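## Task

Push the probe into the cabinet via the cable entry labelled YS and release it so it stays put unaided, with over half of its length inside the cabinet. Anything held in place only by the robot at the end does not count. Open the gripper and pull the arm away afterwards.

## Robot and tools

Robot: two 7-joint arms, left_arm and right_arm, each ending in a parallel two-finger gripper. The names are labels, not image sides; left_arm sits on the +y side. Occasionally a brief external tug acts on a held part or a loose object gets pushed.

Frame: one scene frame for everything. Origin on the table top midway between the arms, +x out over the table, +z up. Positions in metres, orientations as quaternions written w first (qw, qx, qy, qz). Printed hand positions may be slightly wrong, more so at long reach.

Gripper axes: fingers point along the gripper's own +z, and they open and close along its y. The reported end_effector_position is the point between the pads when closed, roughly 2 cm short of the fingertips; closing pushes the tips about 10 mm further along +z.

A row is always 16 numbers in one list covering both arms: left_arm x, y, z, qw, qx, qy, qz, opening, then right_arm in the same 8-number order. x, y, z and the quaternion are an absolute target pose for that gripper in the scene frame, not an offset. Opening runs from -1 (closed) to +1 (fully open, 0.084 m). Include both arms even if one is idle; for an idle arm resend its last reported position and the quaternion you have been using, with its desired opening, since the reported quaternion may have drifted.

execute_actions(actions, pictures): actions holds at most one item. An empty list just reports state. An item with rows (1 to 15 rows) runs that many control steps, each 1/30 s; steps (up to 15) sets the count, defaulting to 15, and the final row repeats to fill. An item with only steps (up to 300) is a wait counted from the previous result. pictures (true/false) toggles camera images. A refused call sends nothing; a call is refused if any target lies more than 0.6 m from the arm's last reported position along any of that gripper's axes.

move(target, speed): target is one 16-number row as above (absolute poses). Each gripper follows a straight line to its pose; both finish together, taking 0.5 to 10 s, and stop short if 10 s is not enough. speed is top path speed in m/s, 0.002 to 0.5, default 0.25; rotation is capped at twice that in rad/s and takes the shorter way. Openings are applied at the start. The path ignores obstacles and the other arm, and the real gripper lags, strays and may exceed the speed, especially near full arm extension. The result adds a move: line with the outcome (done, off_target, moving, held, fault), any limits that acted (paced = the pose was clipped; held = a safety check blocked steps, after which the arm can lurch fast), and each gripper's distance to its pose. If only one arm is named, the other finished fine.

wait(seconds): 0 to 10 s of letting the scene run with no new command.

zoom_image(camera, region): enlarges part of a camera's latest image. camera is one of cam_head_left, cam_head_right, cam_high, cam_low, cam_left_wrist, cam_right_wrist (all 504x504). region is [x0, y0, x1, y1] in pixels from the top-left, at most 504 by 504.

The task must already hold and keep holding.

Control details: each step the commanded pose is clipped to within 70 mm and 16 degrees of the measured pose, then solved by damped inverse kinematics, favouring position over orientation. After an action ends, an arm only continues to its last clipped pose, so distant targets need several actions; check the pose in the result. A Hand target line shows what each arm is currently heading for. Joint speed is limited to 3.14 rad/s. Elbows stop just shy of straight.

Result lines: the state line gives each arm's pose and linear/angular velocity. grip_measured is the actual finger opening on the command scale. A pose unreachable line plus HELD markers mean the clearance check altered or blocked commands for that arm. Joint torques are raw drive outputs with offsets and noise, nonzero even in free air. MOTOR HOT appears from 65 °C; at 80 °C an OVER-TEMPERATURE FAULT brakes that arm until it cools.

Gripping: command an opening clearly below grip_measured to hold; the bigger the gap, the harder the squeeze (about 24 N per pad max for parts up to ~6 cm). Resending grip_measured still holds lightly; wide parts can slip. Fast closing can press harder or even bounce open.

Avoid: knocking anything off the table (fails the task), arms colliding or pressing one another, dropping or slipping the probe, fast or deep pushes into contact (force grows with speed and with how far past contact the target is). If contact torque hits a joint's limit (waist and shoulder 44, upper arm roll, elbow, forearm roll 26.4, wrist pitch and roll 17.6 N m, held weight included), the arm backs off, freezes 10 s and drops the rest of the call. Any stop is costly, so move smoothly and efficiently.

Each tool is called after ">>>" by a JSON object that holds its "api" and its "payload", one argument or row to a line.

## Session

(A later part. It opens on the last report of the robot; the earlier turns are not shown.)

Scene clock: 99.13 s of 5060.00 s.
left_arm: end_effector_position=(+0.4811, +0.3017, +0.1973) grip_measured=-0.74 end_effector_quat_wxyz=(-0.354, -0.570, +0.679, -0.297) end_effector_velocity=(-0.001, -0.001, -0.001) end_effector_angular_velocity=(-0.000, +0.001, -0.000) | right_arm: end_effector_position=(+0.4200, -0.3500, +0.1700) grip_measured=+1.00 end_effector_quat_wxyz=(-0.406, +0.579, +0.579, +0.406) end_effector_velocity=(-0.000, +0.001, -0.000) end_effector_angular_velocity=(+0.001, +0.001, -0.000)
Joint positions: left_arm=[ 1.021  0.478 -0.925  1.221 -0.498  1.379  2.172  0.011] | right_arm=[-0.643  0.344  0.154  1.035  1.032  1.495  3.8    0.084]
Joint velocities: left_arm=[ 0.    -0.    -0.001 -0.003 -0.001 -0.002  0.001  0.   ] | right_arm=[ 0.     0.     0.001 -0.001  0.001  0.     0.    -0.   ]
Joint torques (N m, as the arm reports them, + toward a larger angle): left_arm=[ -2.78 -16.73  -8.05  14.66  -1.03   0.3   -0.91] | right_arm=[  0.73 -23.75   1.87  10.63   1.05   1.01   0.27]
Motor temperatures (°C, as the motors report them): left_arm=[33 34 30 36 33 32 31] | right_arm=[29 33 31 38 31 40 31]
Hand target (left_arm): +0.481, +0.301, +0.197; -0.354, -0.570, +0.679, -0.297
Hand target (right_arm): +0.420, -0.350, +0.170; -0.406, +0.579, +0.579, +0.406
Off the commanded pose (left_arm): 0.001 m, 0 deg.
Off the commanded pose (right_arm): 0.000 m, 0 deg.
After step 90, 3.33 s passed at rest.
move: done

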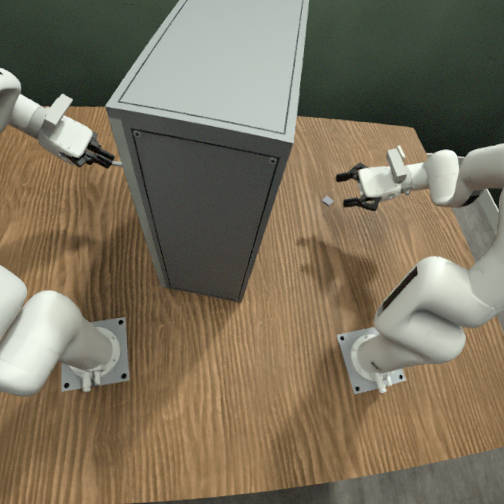

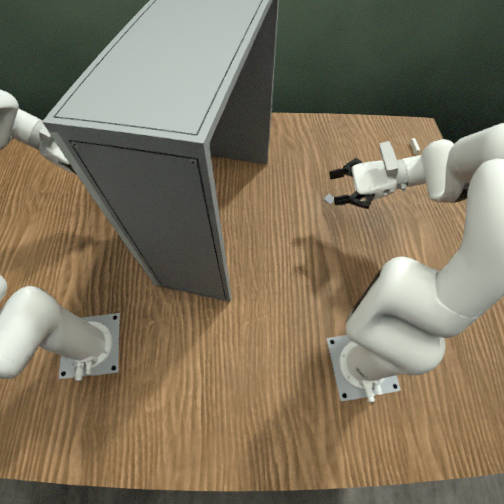

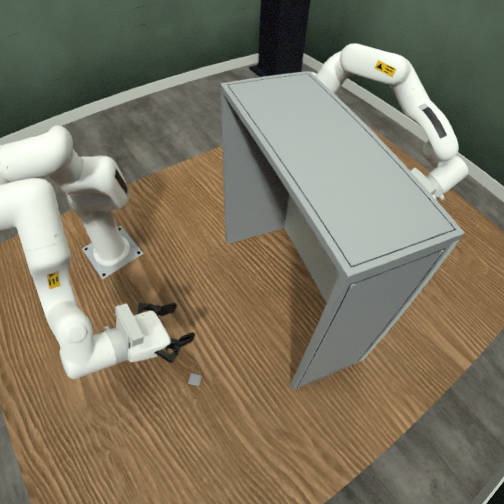

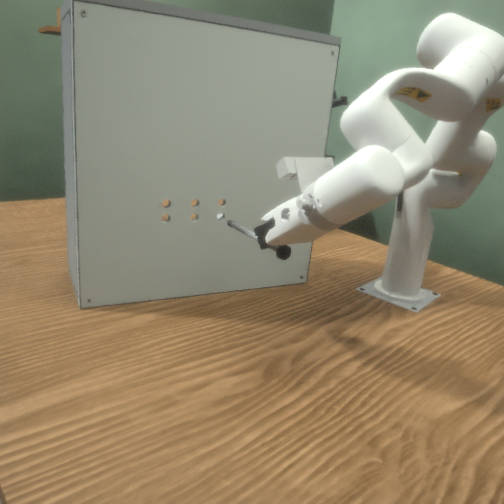

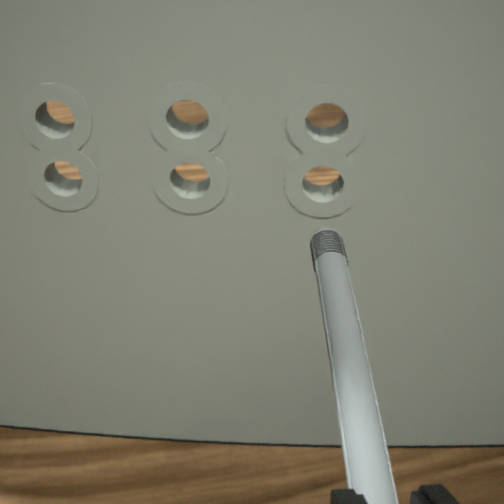

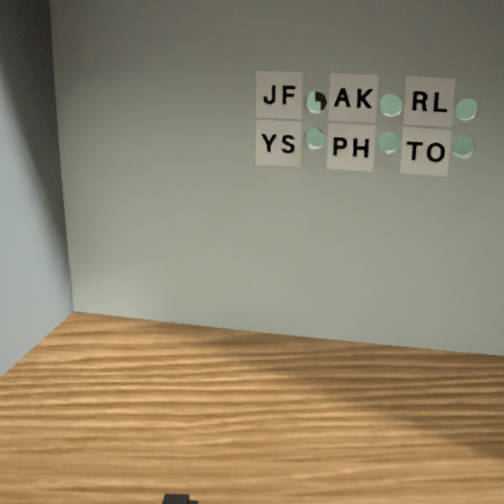

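>>> {"api": "move", "payload": {
  "target": [0.474,0.2718,0.198,0.354,0.570,-0.679,0.297,-1,0.42,-0.35,0.17,-0.406,0.579,0.579,0.406,1],
  "speed": 0.02
}}

>>> {"api": "zoom_image", "payload": {
  "camera": "cam_low",
  "region": [190,190,260,240]
}}

Scene clock: 106.80 s of 5060.00 s.
left_arm: end_effector_position=(+0.4740, +0.2719, +0.1979) grip_measured=-0.74 end_effector_quat_wxyz=(-0.354, -0.570, +0.679, -0.297) end_effector_velocity=(-0.000, +0.001, -0.001) end_effector_angular_velocity=(-0.000, +0.002, +0.005) | right_arm: end_effector_position=(+0.4200, -0.3500, +0.1700) grip_measured=+1.00 end_effector_quat_wxyz=(-0.406, +0.579, +0.579, +0.406) end_effector_velocity=(-0.000, +0.000, -0.000) end_effector_angular_velocity=(+0.000, +0.001, +0.000)
Joint positions: left_arm=[ 1.022  0.425 -0.963  1.149 -0.553  1.335  2.176  0.011] | right_arm=[-0.643  0.344  0.154  1.035  1.032  1.495  3.8    0.084]
Joint velocities: left_arm=[ 0.002 -0.001  0.002 -0.003 -0.002 -0.002  0.     0.   ] | right_arm=[-0.    -0.     0.    -0.001 -0.    -0.     0.     0.   ]
Joint torques (N m, as the arm reports them, + toward a larger angle): left_arm=[ -2.92 -15.28  -7.27  14.71  -0.94   0.31  -0.93] | right_arm=[  0.39 -23.91   1.85  10.57   0.97   1.06   0.28]
Motor temperatures (°C, as the motors report them): left_arm=[33 34 30 35 33 32 31] | right_arm=[29 33 31 38 31 40 31]
Hand target (left_arm): +0.474, +0.272, +0.198; -0.354, -0.570, +0.679, -0.297
Hand target (right_arm): +0.420, -0.350, +0.170; -0.406, +0.579, +0.579, +0.406
Off the commanded pose (left_arm): 0.000 m, 0 deg.
Off the commanded pose (right_arm): 0.000 m, 0 deg.
After step 90, 2.90 s passed at rest.
move: done

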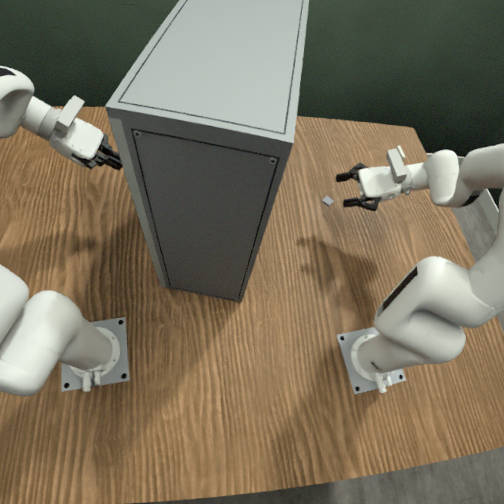

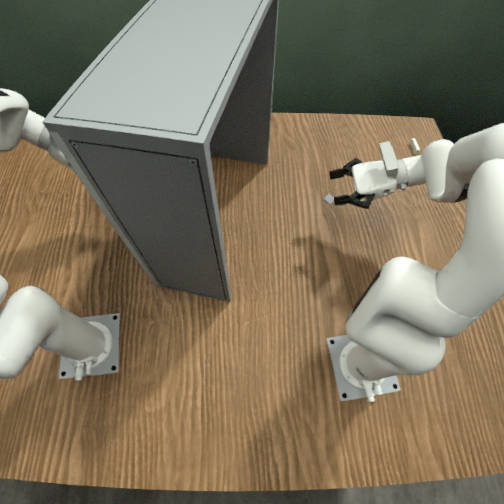

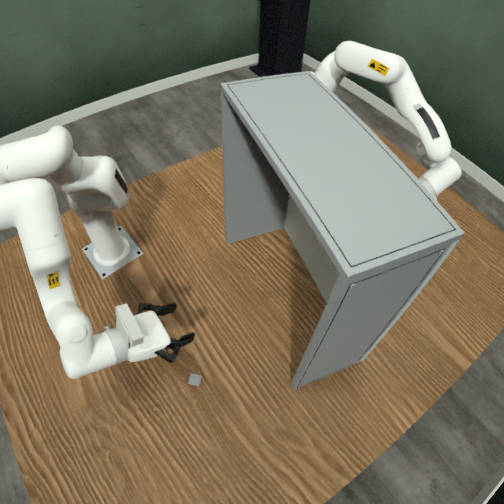

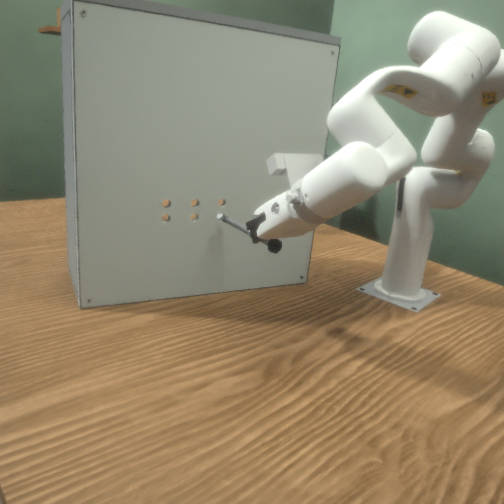

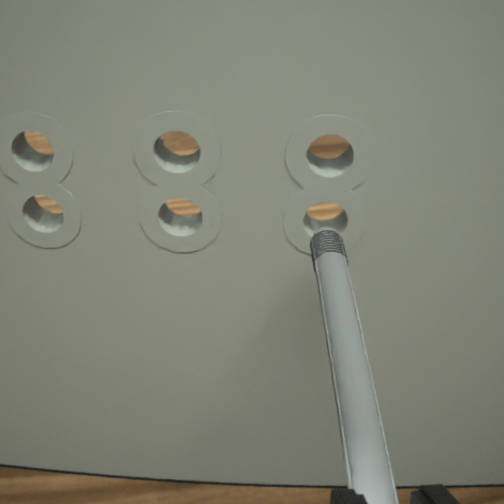

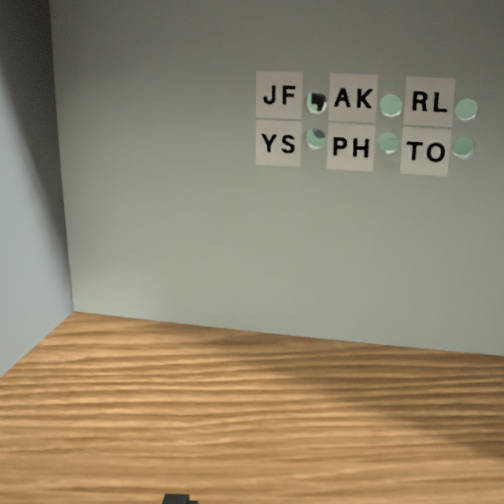

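Region (190, 190, 260, 240) of cam_low's 504x504 image, scaled by 7.200, with more detail than that image has; it fills the top 360 rows of this view, and the rest is white.

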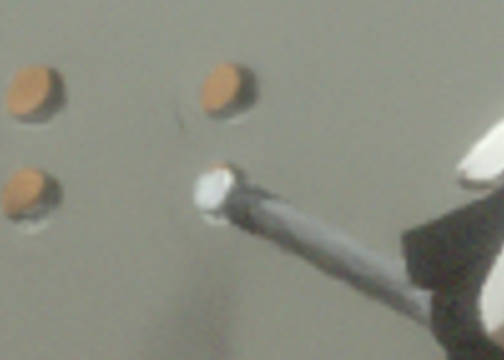

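>>> {"api": "move", "payload": {
  "target": [0.4705,0.252,0.2005,0.354,0.570,-0.679,0.297,-1,0.42,-0.35,0.17,-0.406,0.579,0.579,0.406,1],
  "speed": 0.008
}}

>>> {"api": "zoom_image", "payload": {
  "camera": "cam_right_wrist",
  "region": [270,90,370,180]
}}

Scene clock: 113.57 s of 5060.00 s.
left_arm: end_effector_position=(+0.4705, +0.2520, +0.2004) grip_measured=-0.74 end_effector_quat_wxyz=(-0.354, -0.570, +0.679, -0.297) end_effector_velocity=(-0.001, -0.000, -0.001) end_effector_angular_velocity=(+0.000, +0.002, +0.000) | right_arm: end_effector_position=(+0.4200, -0.3500, +0.1700) grip_measured=+1.00 end_effector_quat_wxyz=(-0.406, +0.579, +0.579, +0.406) end_effector_velocity=(+0.000, +0.001, +0.000) end_effector_angular_velocity=(+0.001, +0.001, -0.000)
Joint positions: left_arm=[ 1.019  0.39  -0.991  1.112 -0.591  1.311  2.174  0.011] | right_arm=[-0.643  0.344  0.154  1.035  1.032  1.495  3.8    0.084]
Joint velocities: left_arm=[ 0.001 -0.001 -0.    -0.003 -0.001 -0.001  0.     0.   ] | right_arm=[ 0.     0.     0.001 -0.001  0.001 -0.     0.001  0.   ]
Joint torques (N m, as the arm reports them, + toward a larger angle): left_arm=[ -2.78 -14.05  -6.86  15.01  -1.08   0.21  -1.14] | right_arm=[  0.58 -23.81   1.93  10.58   1.17   0.99   0.26]
Motor temperatures (°C, as the motors report them): left_arm=[33 34 30 35 33 32 31] | right_arm=[29 33 31 38 31 40 31]
Hand target (left_arm): +0.471, +0.252, +0.200; -0.354, -0.570, +0.679, -0.297
Hand target (right_arm): +0.420, -0.350, +0.170; -0.406, +0.579, +0.579, +0.406
Off the commanded pose (left_arm): 0.000 m, 0 deg.
Off the commanded pose (right_arm): 0.000 m, 0 deg.
After step 90, 1.00 s passed at rest.
move: done

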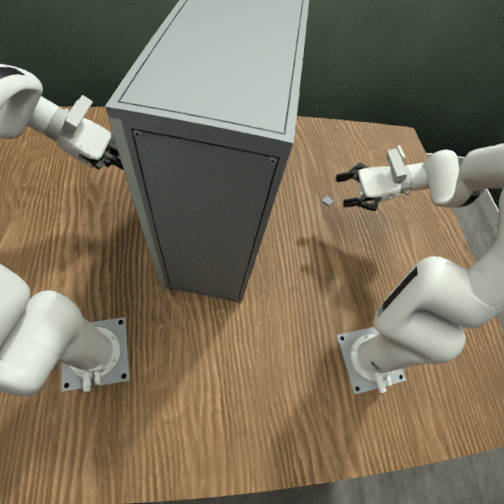

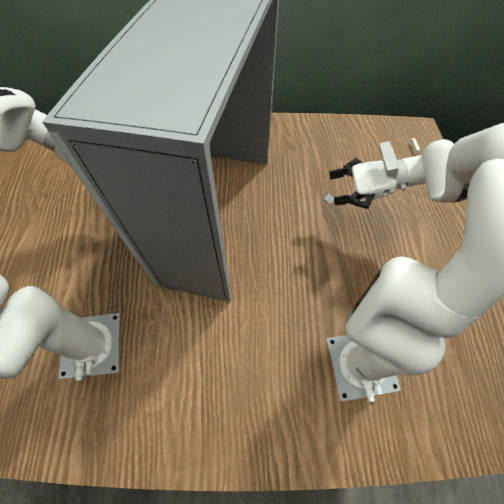

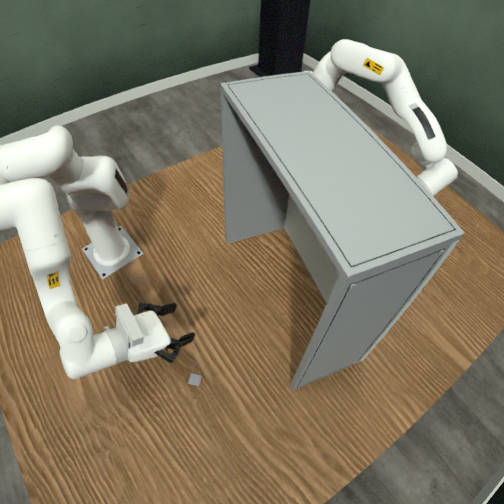

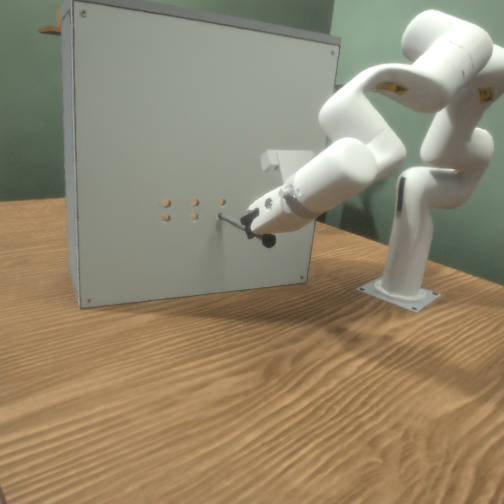

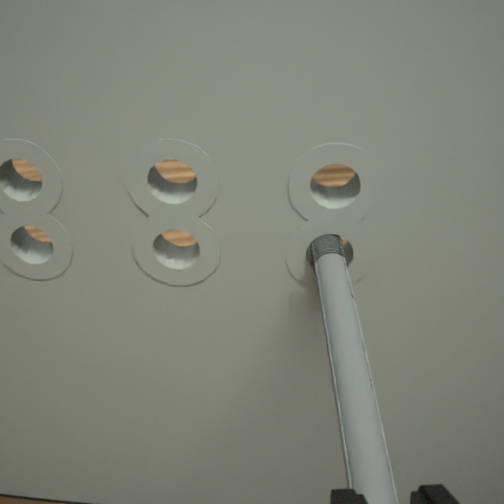

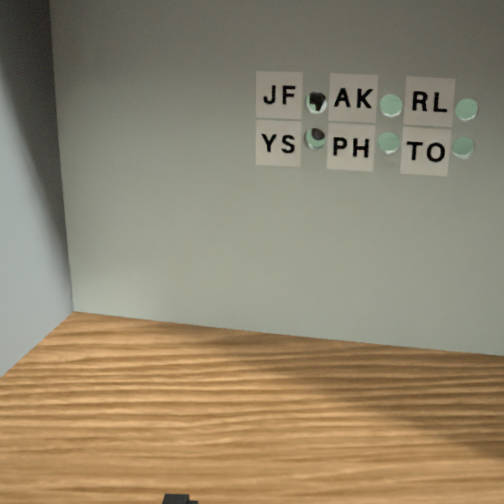

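Region (270, 90, 370, 180) of cam_right_wrist's 504x504 image, scaled by 5.040, with more detail than that image has; it fills the top 454 rows of this view, and the rest is white.

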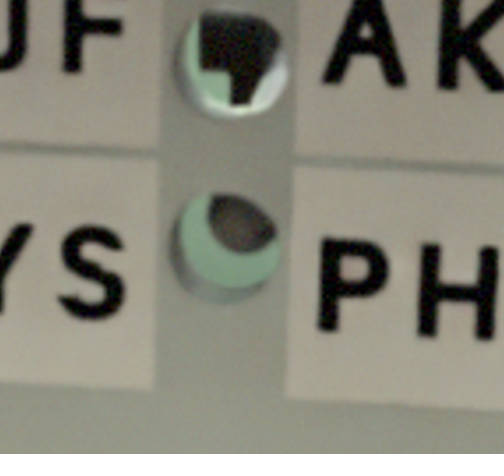

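Entering, but high and toward +x; lower 3 mm and shift −x 1.5 mm.

>>> {"api": "move", "payload": {
  "target": [0.4685,0.25,0.1975,0.354,0.570,-0.679,0.297,-1,0.42,-0.35,0.17,-0.406,0.579,0.579,0.406,1],
  "speed": 0.01
}}

>>> {"api": "move", "payload": {
  "target": [0.4598,0.201,0.1975,0.354,0.570,-0.679,0.297,-1,0.42,-0.35,0.17,-0.406,0.579,0.579,0.406,1],
  "speed": 0.015
}}

Scene clock: 119.43 s of 5060.00 s.
left_arm: end_effector_position=(+0.4685, +0.2500, +0.1975) grip_measured=-0.74 end_effector_quat_wxyz=(-0.354, -0.570, +0.679, -0.297) end_effector_velocity=(+0.000, -0.001, +0.000) end_effector_angular_velocity=(-0.001, -0.002, +0.000) | right_arm: end_effector_position=(+0.4200, -0.3500, +0.1700) grip_measured=+1.00 end_effector_quat_wxyz=(-0.406, +0.579, +0.579, +0.406) end_effector_velocity=(-0.001, +0.000, -0.000) end_effector_angular_velocity=(+0.000, +0.002, +0.000)
Joint positions: left_arm=[ 1.02   0.387 -0.993  1.1   -0.596  1.303  2.18   0.011] | right_arm=[-0.643  0.344  0.154  1.035  1.032  1.495  3.8    0.084]
Joint velocities: left_arm=[ 0.    -0.    -0.002 -0.    -0.002 -0.001  0.001 -0.   ] | right_arm=[ 0.    -0.    -0.    -0.001 -0.001  0.     0.001  0.   ]
Joint torques (N m, as the arm reports them, + toward a larger angle): left_arm=[ -2.74 -14.09  -6.75  14.76  -0.84   0.19  -1.11] | right_arm=[  0.54 -23.59   1.84  10.56   1.03   1.05   0.23]
Motor temperatures (°C, as the motors report them): left_arm=[33 34 30 36 33 32 31] | right_arm=[29 33 31 38 31 40 31]
Hand target (left_arm): +0.469, +0.250, +0.197; -0.354, -0.570, +0.679, -0.297
Hand target (right_arm): +0.420, -0.350, +0.170; -0.406, +0.579, +0.579, +0.406
Off the commanded pose (left_arm): 0.000 m, 0 deg.
Off the commanded pose (right_arm): 0.000 m, 0 deg.
After step 90, 2.17 s passed at rest.
move: done

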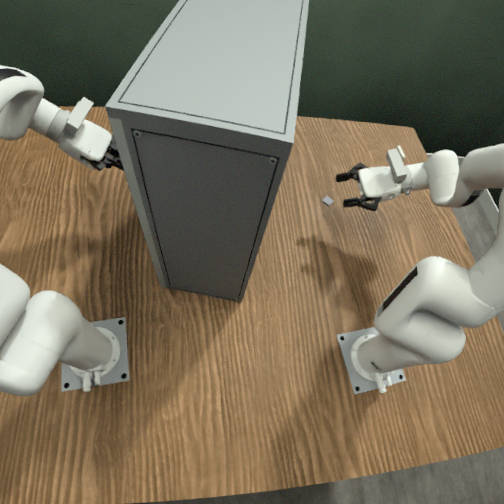

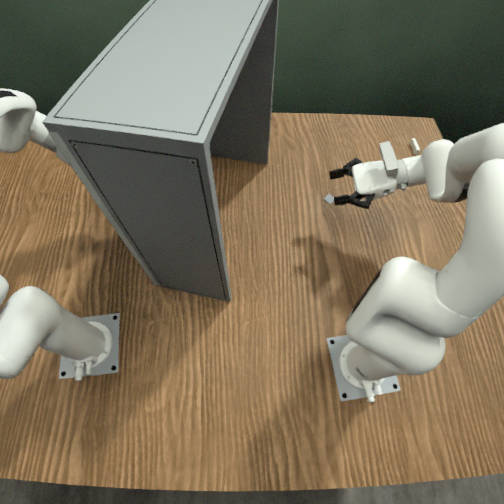

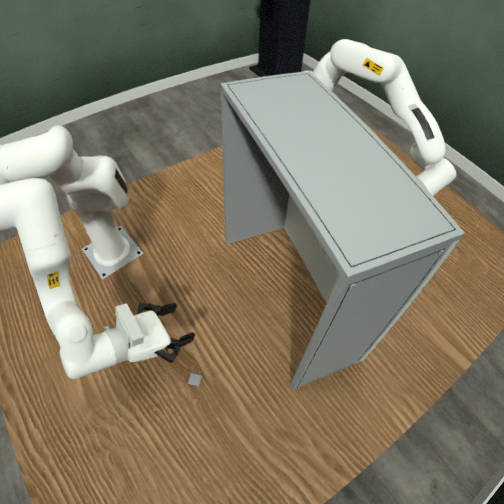

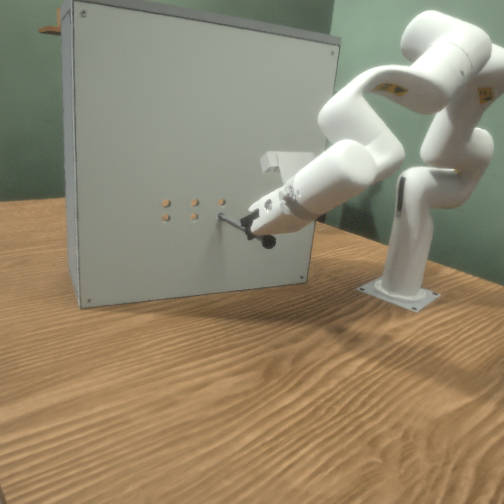

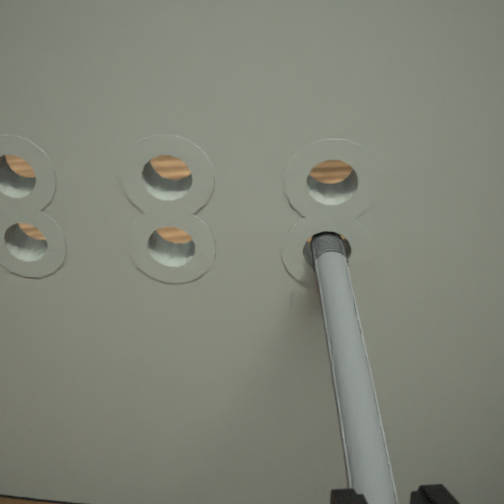

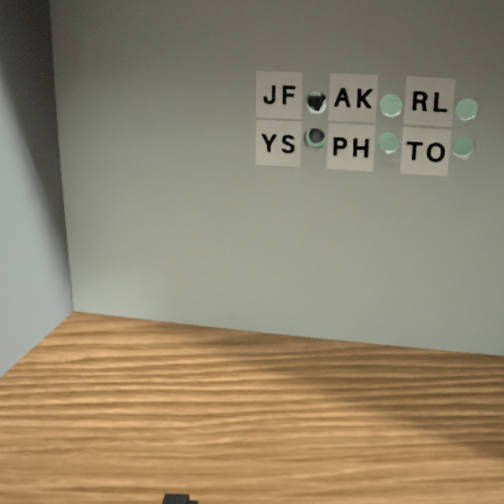

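Scene clock: 122.97 s of 5060.00 s.
left_arm: end_effector_position=(+0.4598, +0.2010, +0.1974) grip_measured=-0.74 end_effector_quat_wxyz=(-0.354, -0.570, +0.679, -0.297) end_effector_velocity=(+0.000, +0.000, -0.001) end_effector_angular_velocity=(-0.002, +0.002, +0.005) | right_arm: end_effector_position=(+0.4200, -0.3500, +0.1700) grip_measured=+1.00 end_effector_quat_wxyz=(-0.406, +0.579, +0.579, +0.406) end_effector_velocity=(-0.000, -0.001, -0.000) end_effector_angular_velocity=(-0.001, +0.001, -0.001)
Joint positions: left_arm=[ 0.997  0.323 -1.057  1.018 -0.688  1.231  2.176  0.011] | right_arm=[-0.643  0.344  0.154  1.035  1.032  1.495  3.8    0.084]
Joint velocities: left_arm=[ 0.001  0.     0.001 -0.003 -0.004 -0.002 -0.     0.   ] | right_arm=[ 0.    -0.    -0.001 -0.001 -0.001 -0.    -0.     0.   ]
Joint torques (N m, as the arm reports them, + toward a larger angle): left_arm=[ -2.65 -11.98  -5.84  14.92  -0.64   0.24  -1.08] | right_arm=[  0.63 -23.73   1.98  10.59   1.17   0.95   0.27]
Motor temperatures (°C, as the motors report them): left_arm=[33 34 30 36 33 32 31] | right_arm=[29 33 31 38 31 40 31]
Hand target (left_arm): +0.460, +0.201, +0.197; -0.354, -0.570, +0.679, -0.297
Hand target (right_arm): +0.420, -0.350, +0.170; -0.406, +0.579, +0.579, +0.406
Off the commanded pose (left_arm): 0.000 m, 0 deg.
Off the commanded pose (right_arm): 0.000 m, 0 deg.
move: done

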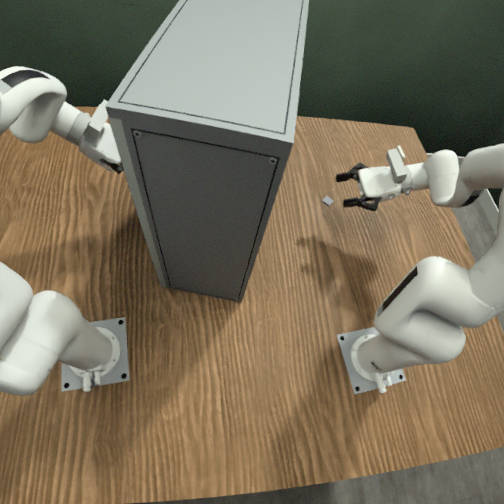

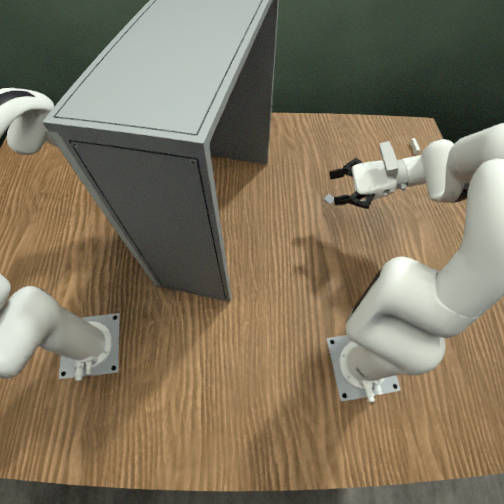

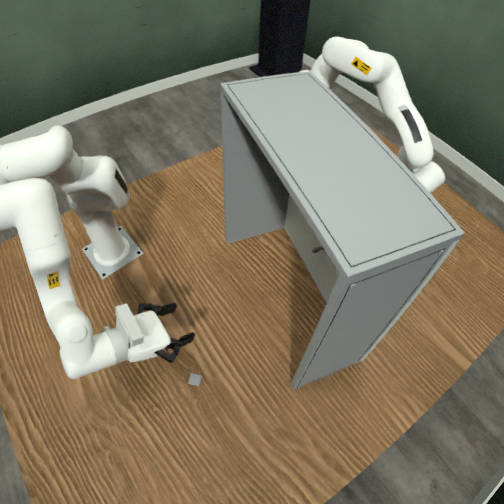

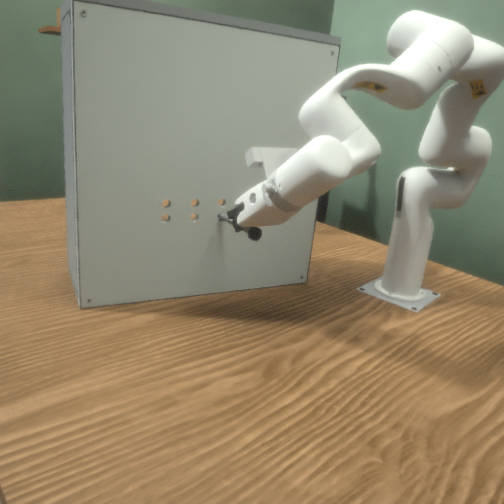

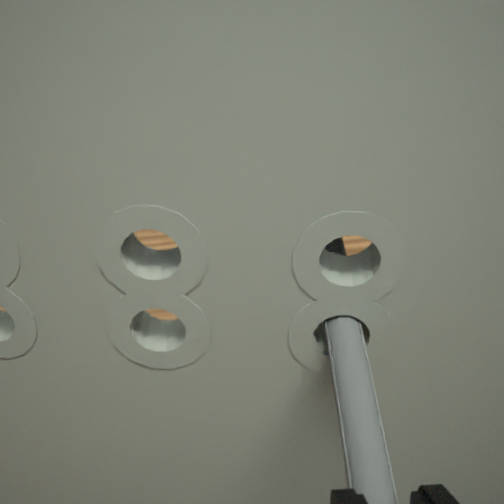

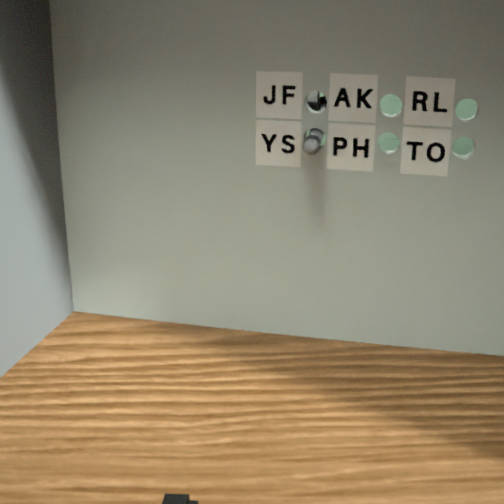

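>>> {"api": "move", "payload": {
  "target": [0.448,0.132,0.196,0.354,0.570,-0.679,0.297,-1,0.42,-0.35,0.17,-0.406,0.579,0.579,0.406,1],
  "speed": 0.02
}}

>>> {"api": "zoom_image", "payload": {
  "camera": "cam_low",
  "region": [190,130,330,260]
}}

Scene clock: 137.47 s of 5060.00 s.
left_arm: end_effector_position=(+0.4481, +0.1321, +0.1959) grip_measured=-0.74 end_effector_quat_wxyz=(-0.354, -0.570, +0.679, -0.297) end_effector_velocity=(+0.002, +0.002, -0.000) end_effector_angular_velocity=(-0.001, +0.000, +0.007) | right_arm: end_effector_position=(+0.4200, -0.3500, +0.1700) grip_measured=+1.00 end_effector_quat_wxyz=(-0.406, +0.579, +0.579, +0.406) end_effector_velocity=(+0.000, -0.000, +0.000) end_effector_angular_velocity=(-0.001, -0.001, -0.000)
Joint positions: left_arm=[ 0.936  0.266 -1.143  0.94  -0.811  1.122  2.157  0.011] | right_arm=[-0.643  0.344  0.154  1.035  1.032  1.495  3.8    0.084]
Joint velocities: left_arm=[ 0.001  0.001  0.003  0.    -0.002 -0.002 -0.    -0.   ] | right_arm=[ 0.    -0.    -0.     0.001 -0.    -0.001  0.    -0.   ]
Joint torques (N m, as the arm reports them, + toward a larger angle): left_arm=[-2.68 -9.62 -4.88 15.23 -0.49  0.2  -0.97] | right_arm=[  0.81 -23.79   1.87  10.55   0.95   1.02   0.27]
Motor temperatures (°C, as the motors report them): left_arm=[33 34 30 36 33 32 31] | right_arm=[29 33 31 38 31 40 31]
Hand target (left_arm): +0.448, +0.132, +0.196; -0.354, -0.570, +0.679, -0.297
Hand target (right_arm): +0.420, -0.350, +0.170; -0.406, +0.579, +0.579, +0.406
Off the commanded pose (left_arm): 0.000 m, 0 deg.
Off the commanded pose (right_arm): 0.000 m, 0 deg.
After step 90, 7.73 s passed at rest.
move: done

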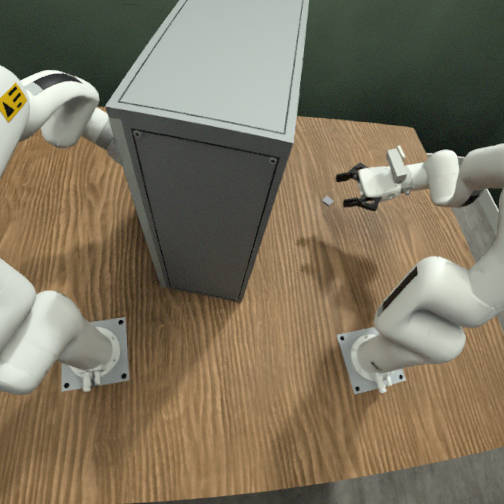

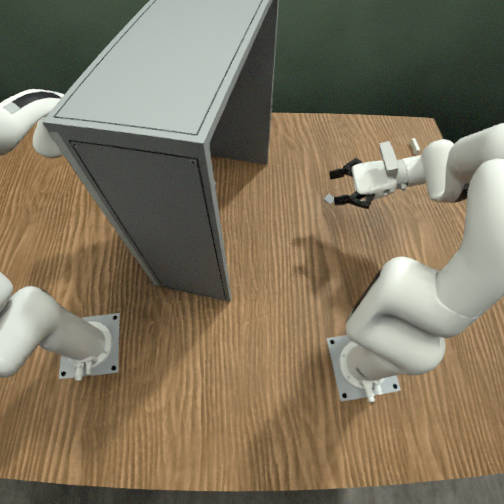

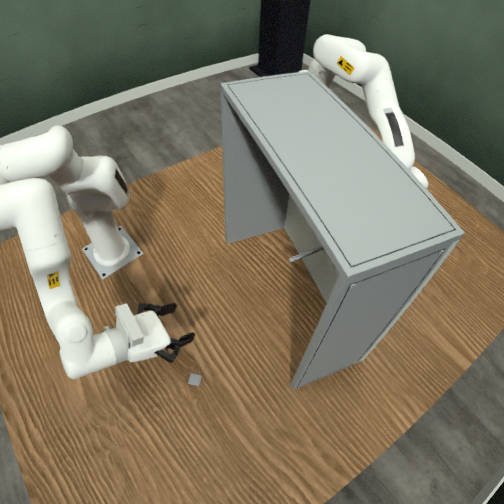

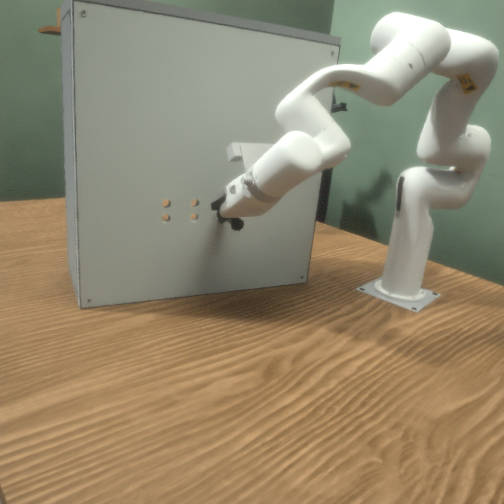

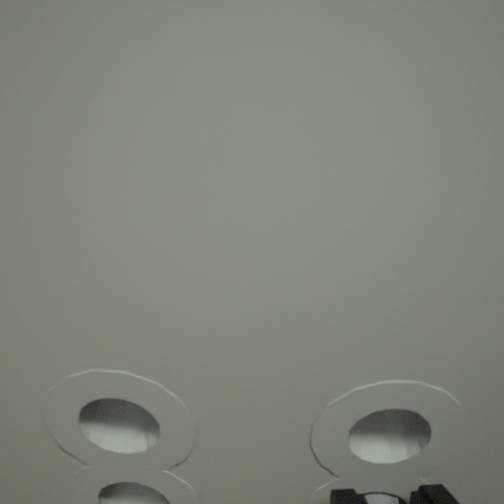

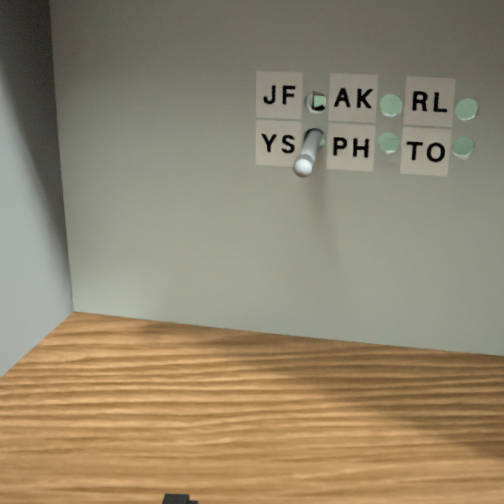

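Region (190, 130, 330, 260) of cam_low's 504x504 image, scaled by 3.600, with more detail than that image has; it fills the top 468 rows of this view, and the rest is white.

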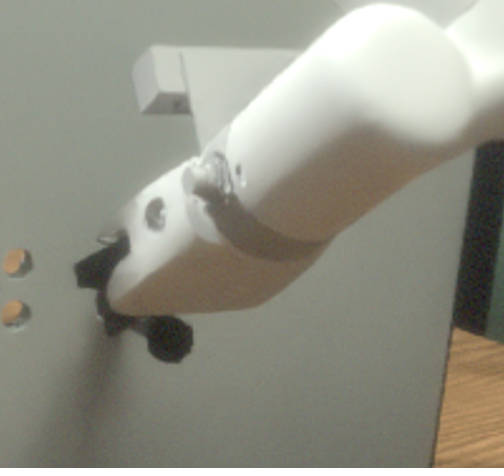

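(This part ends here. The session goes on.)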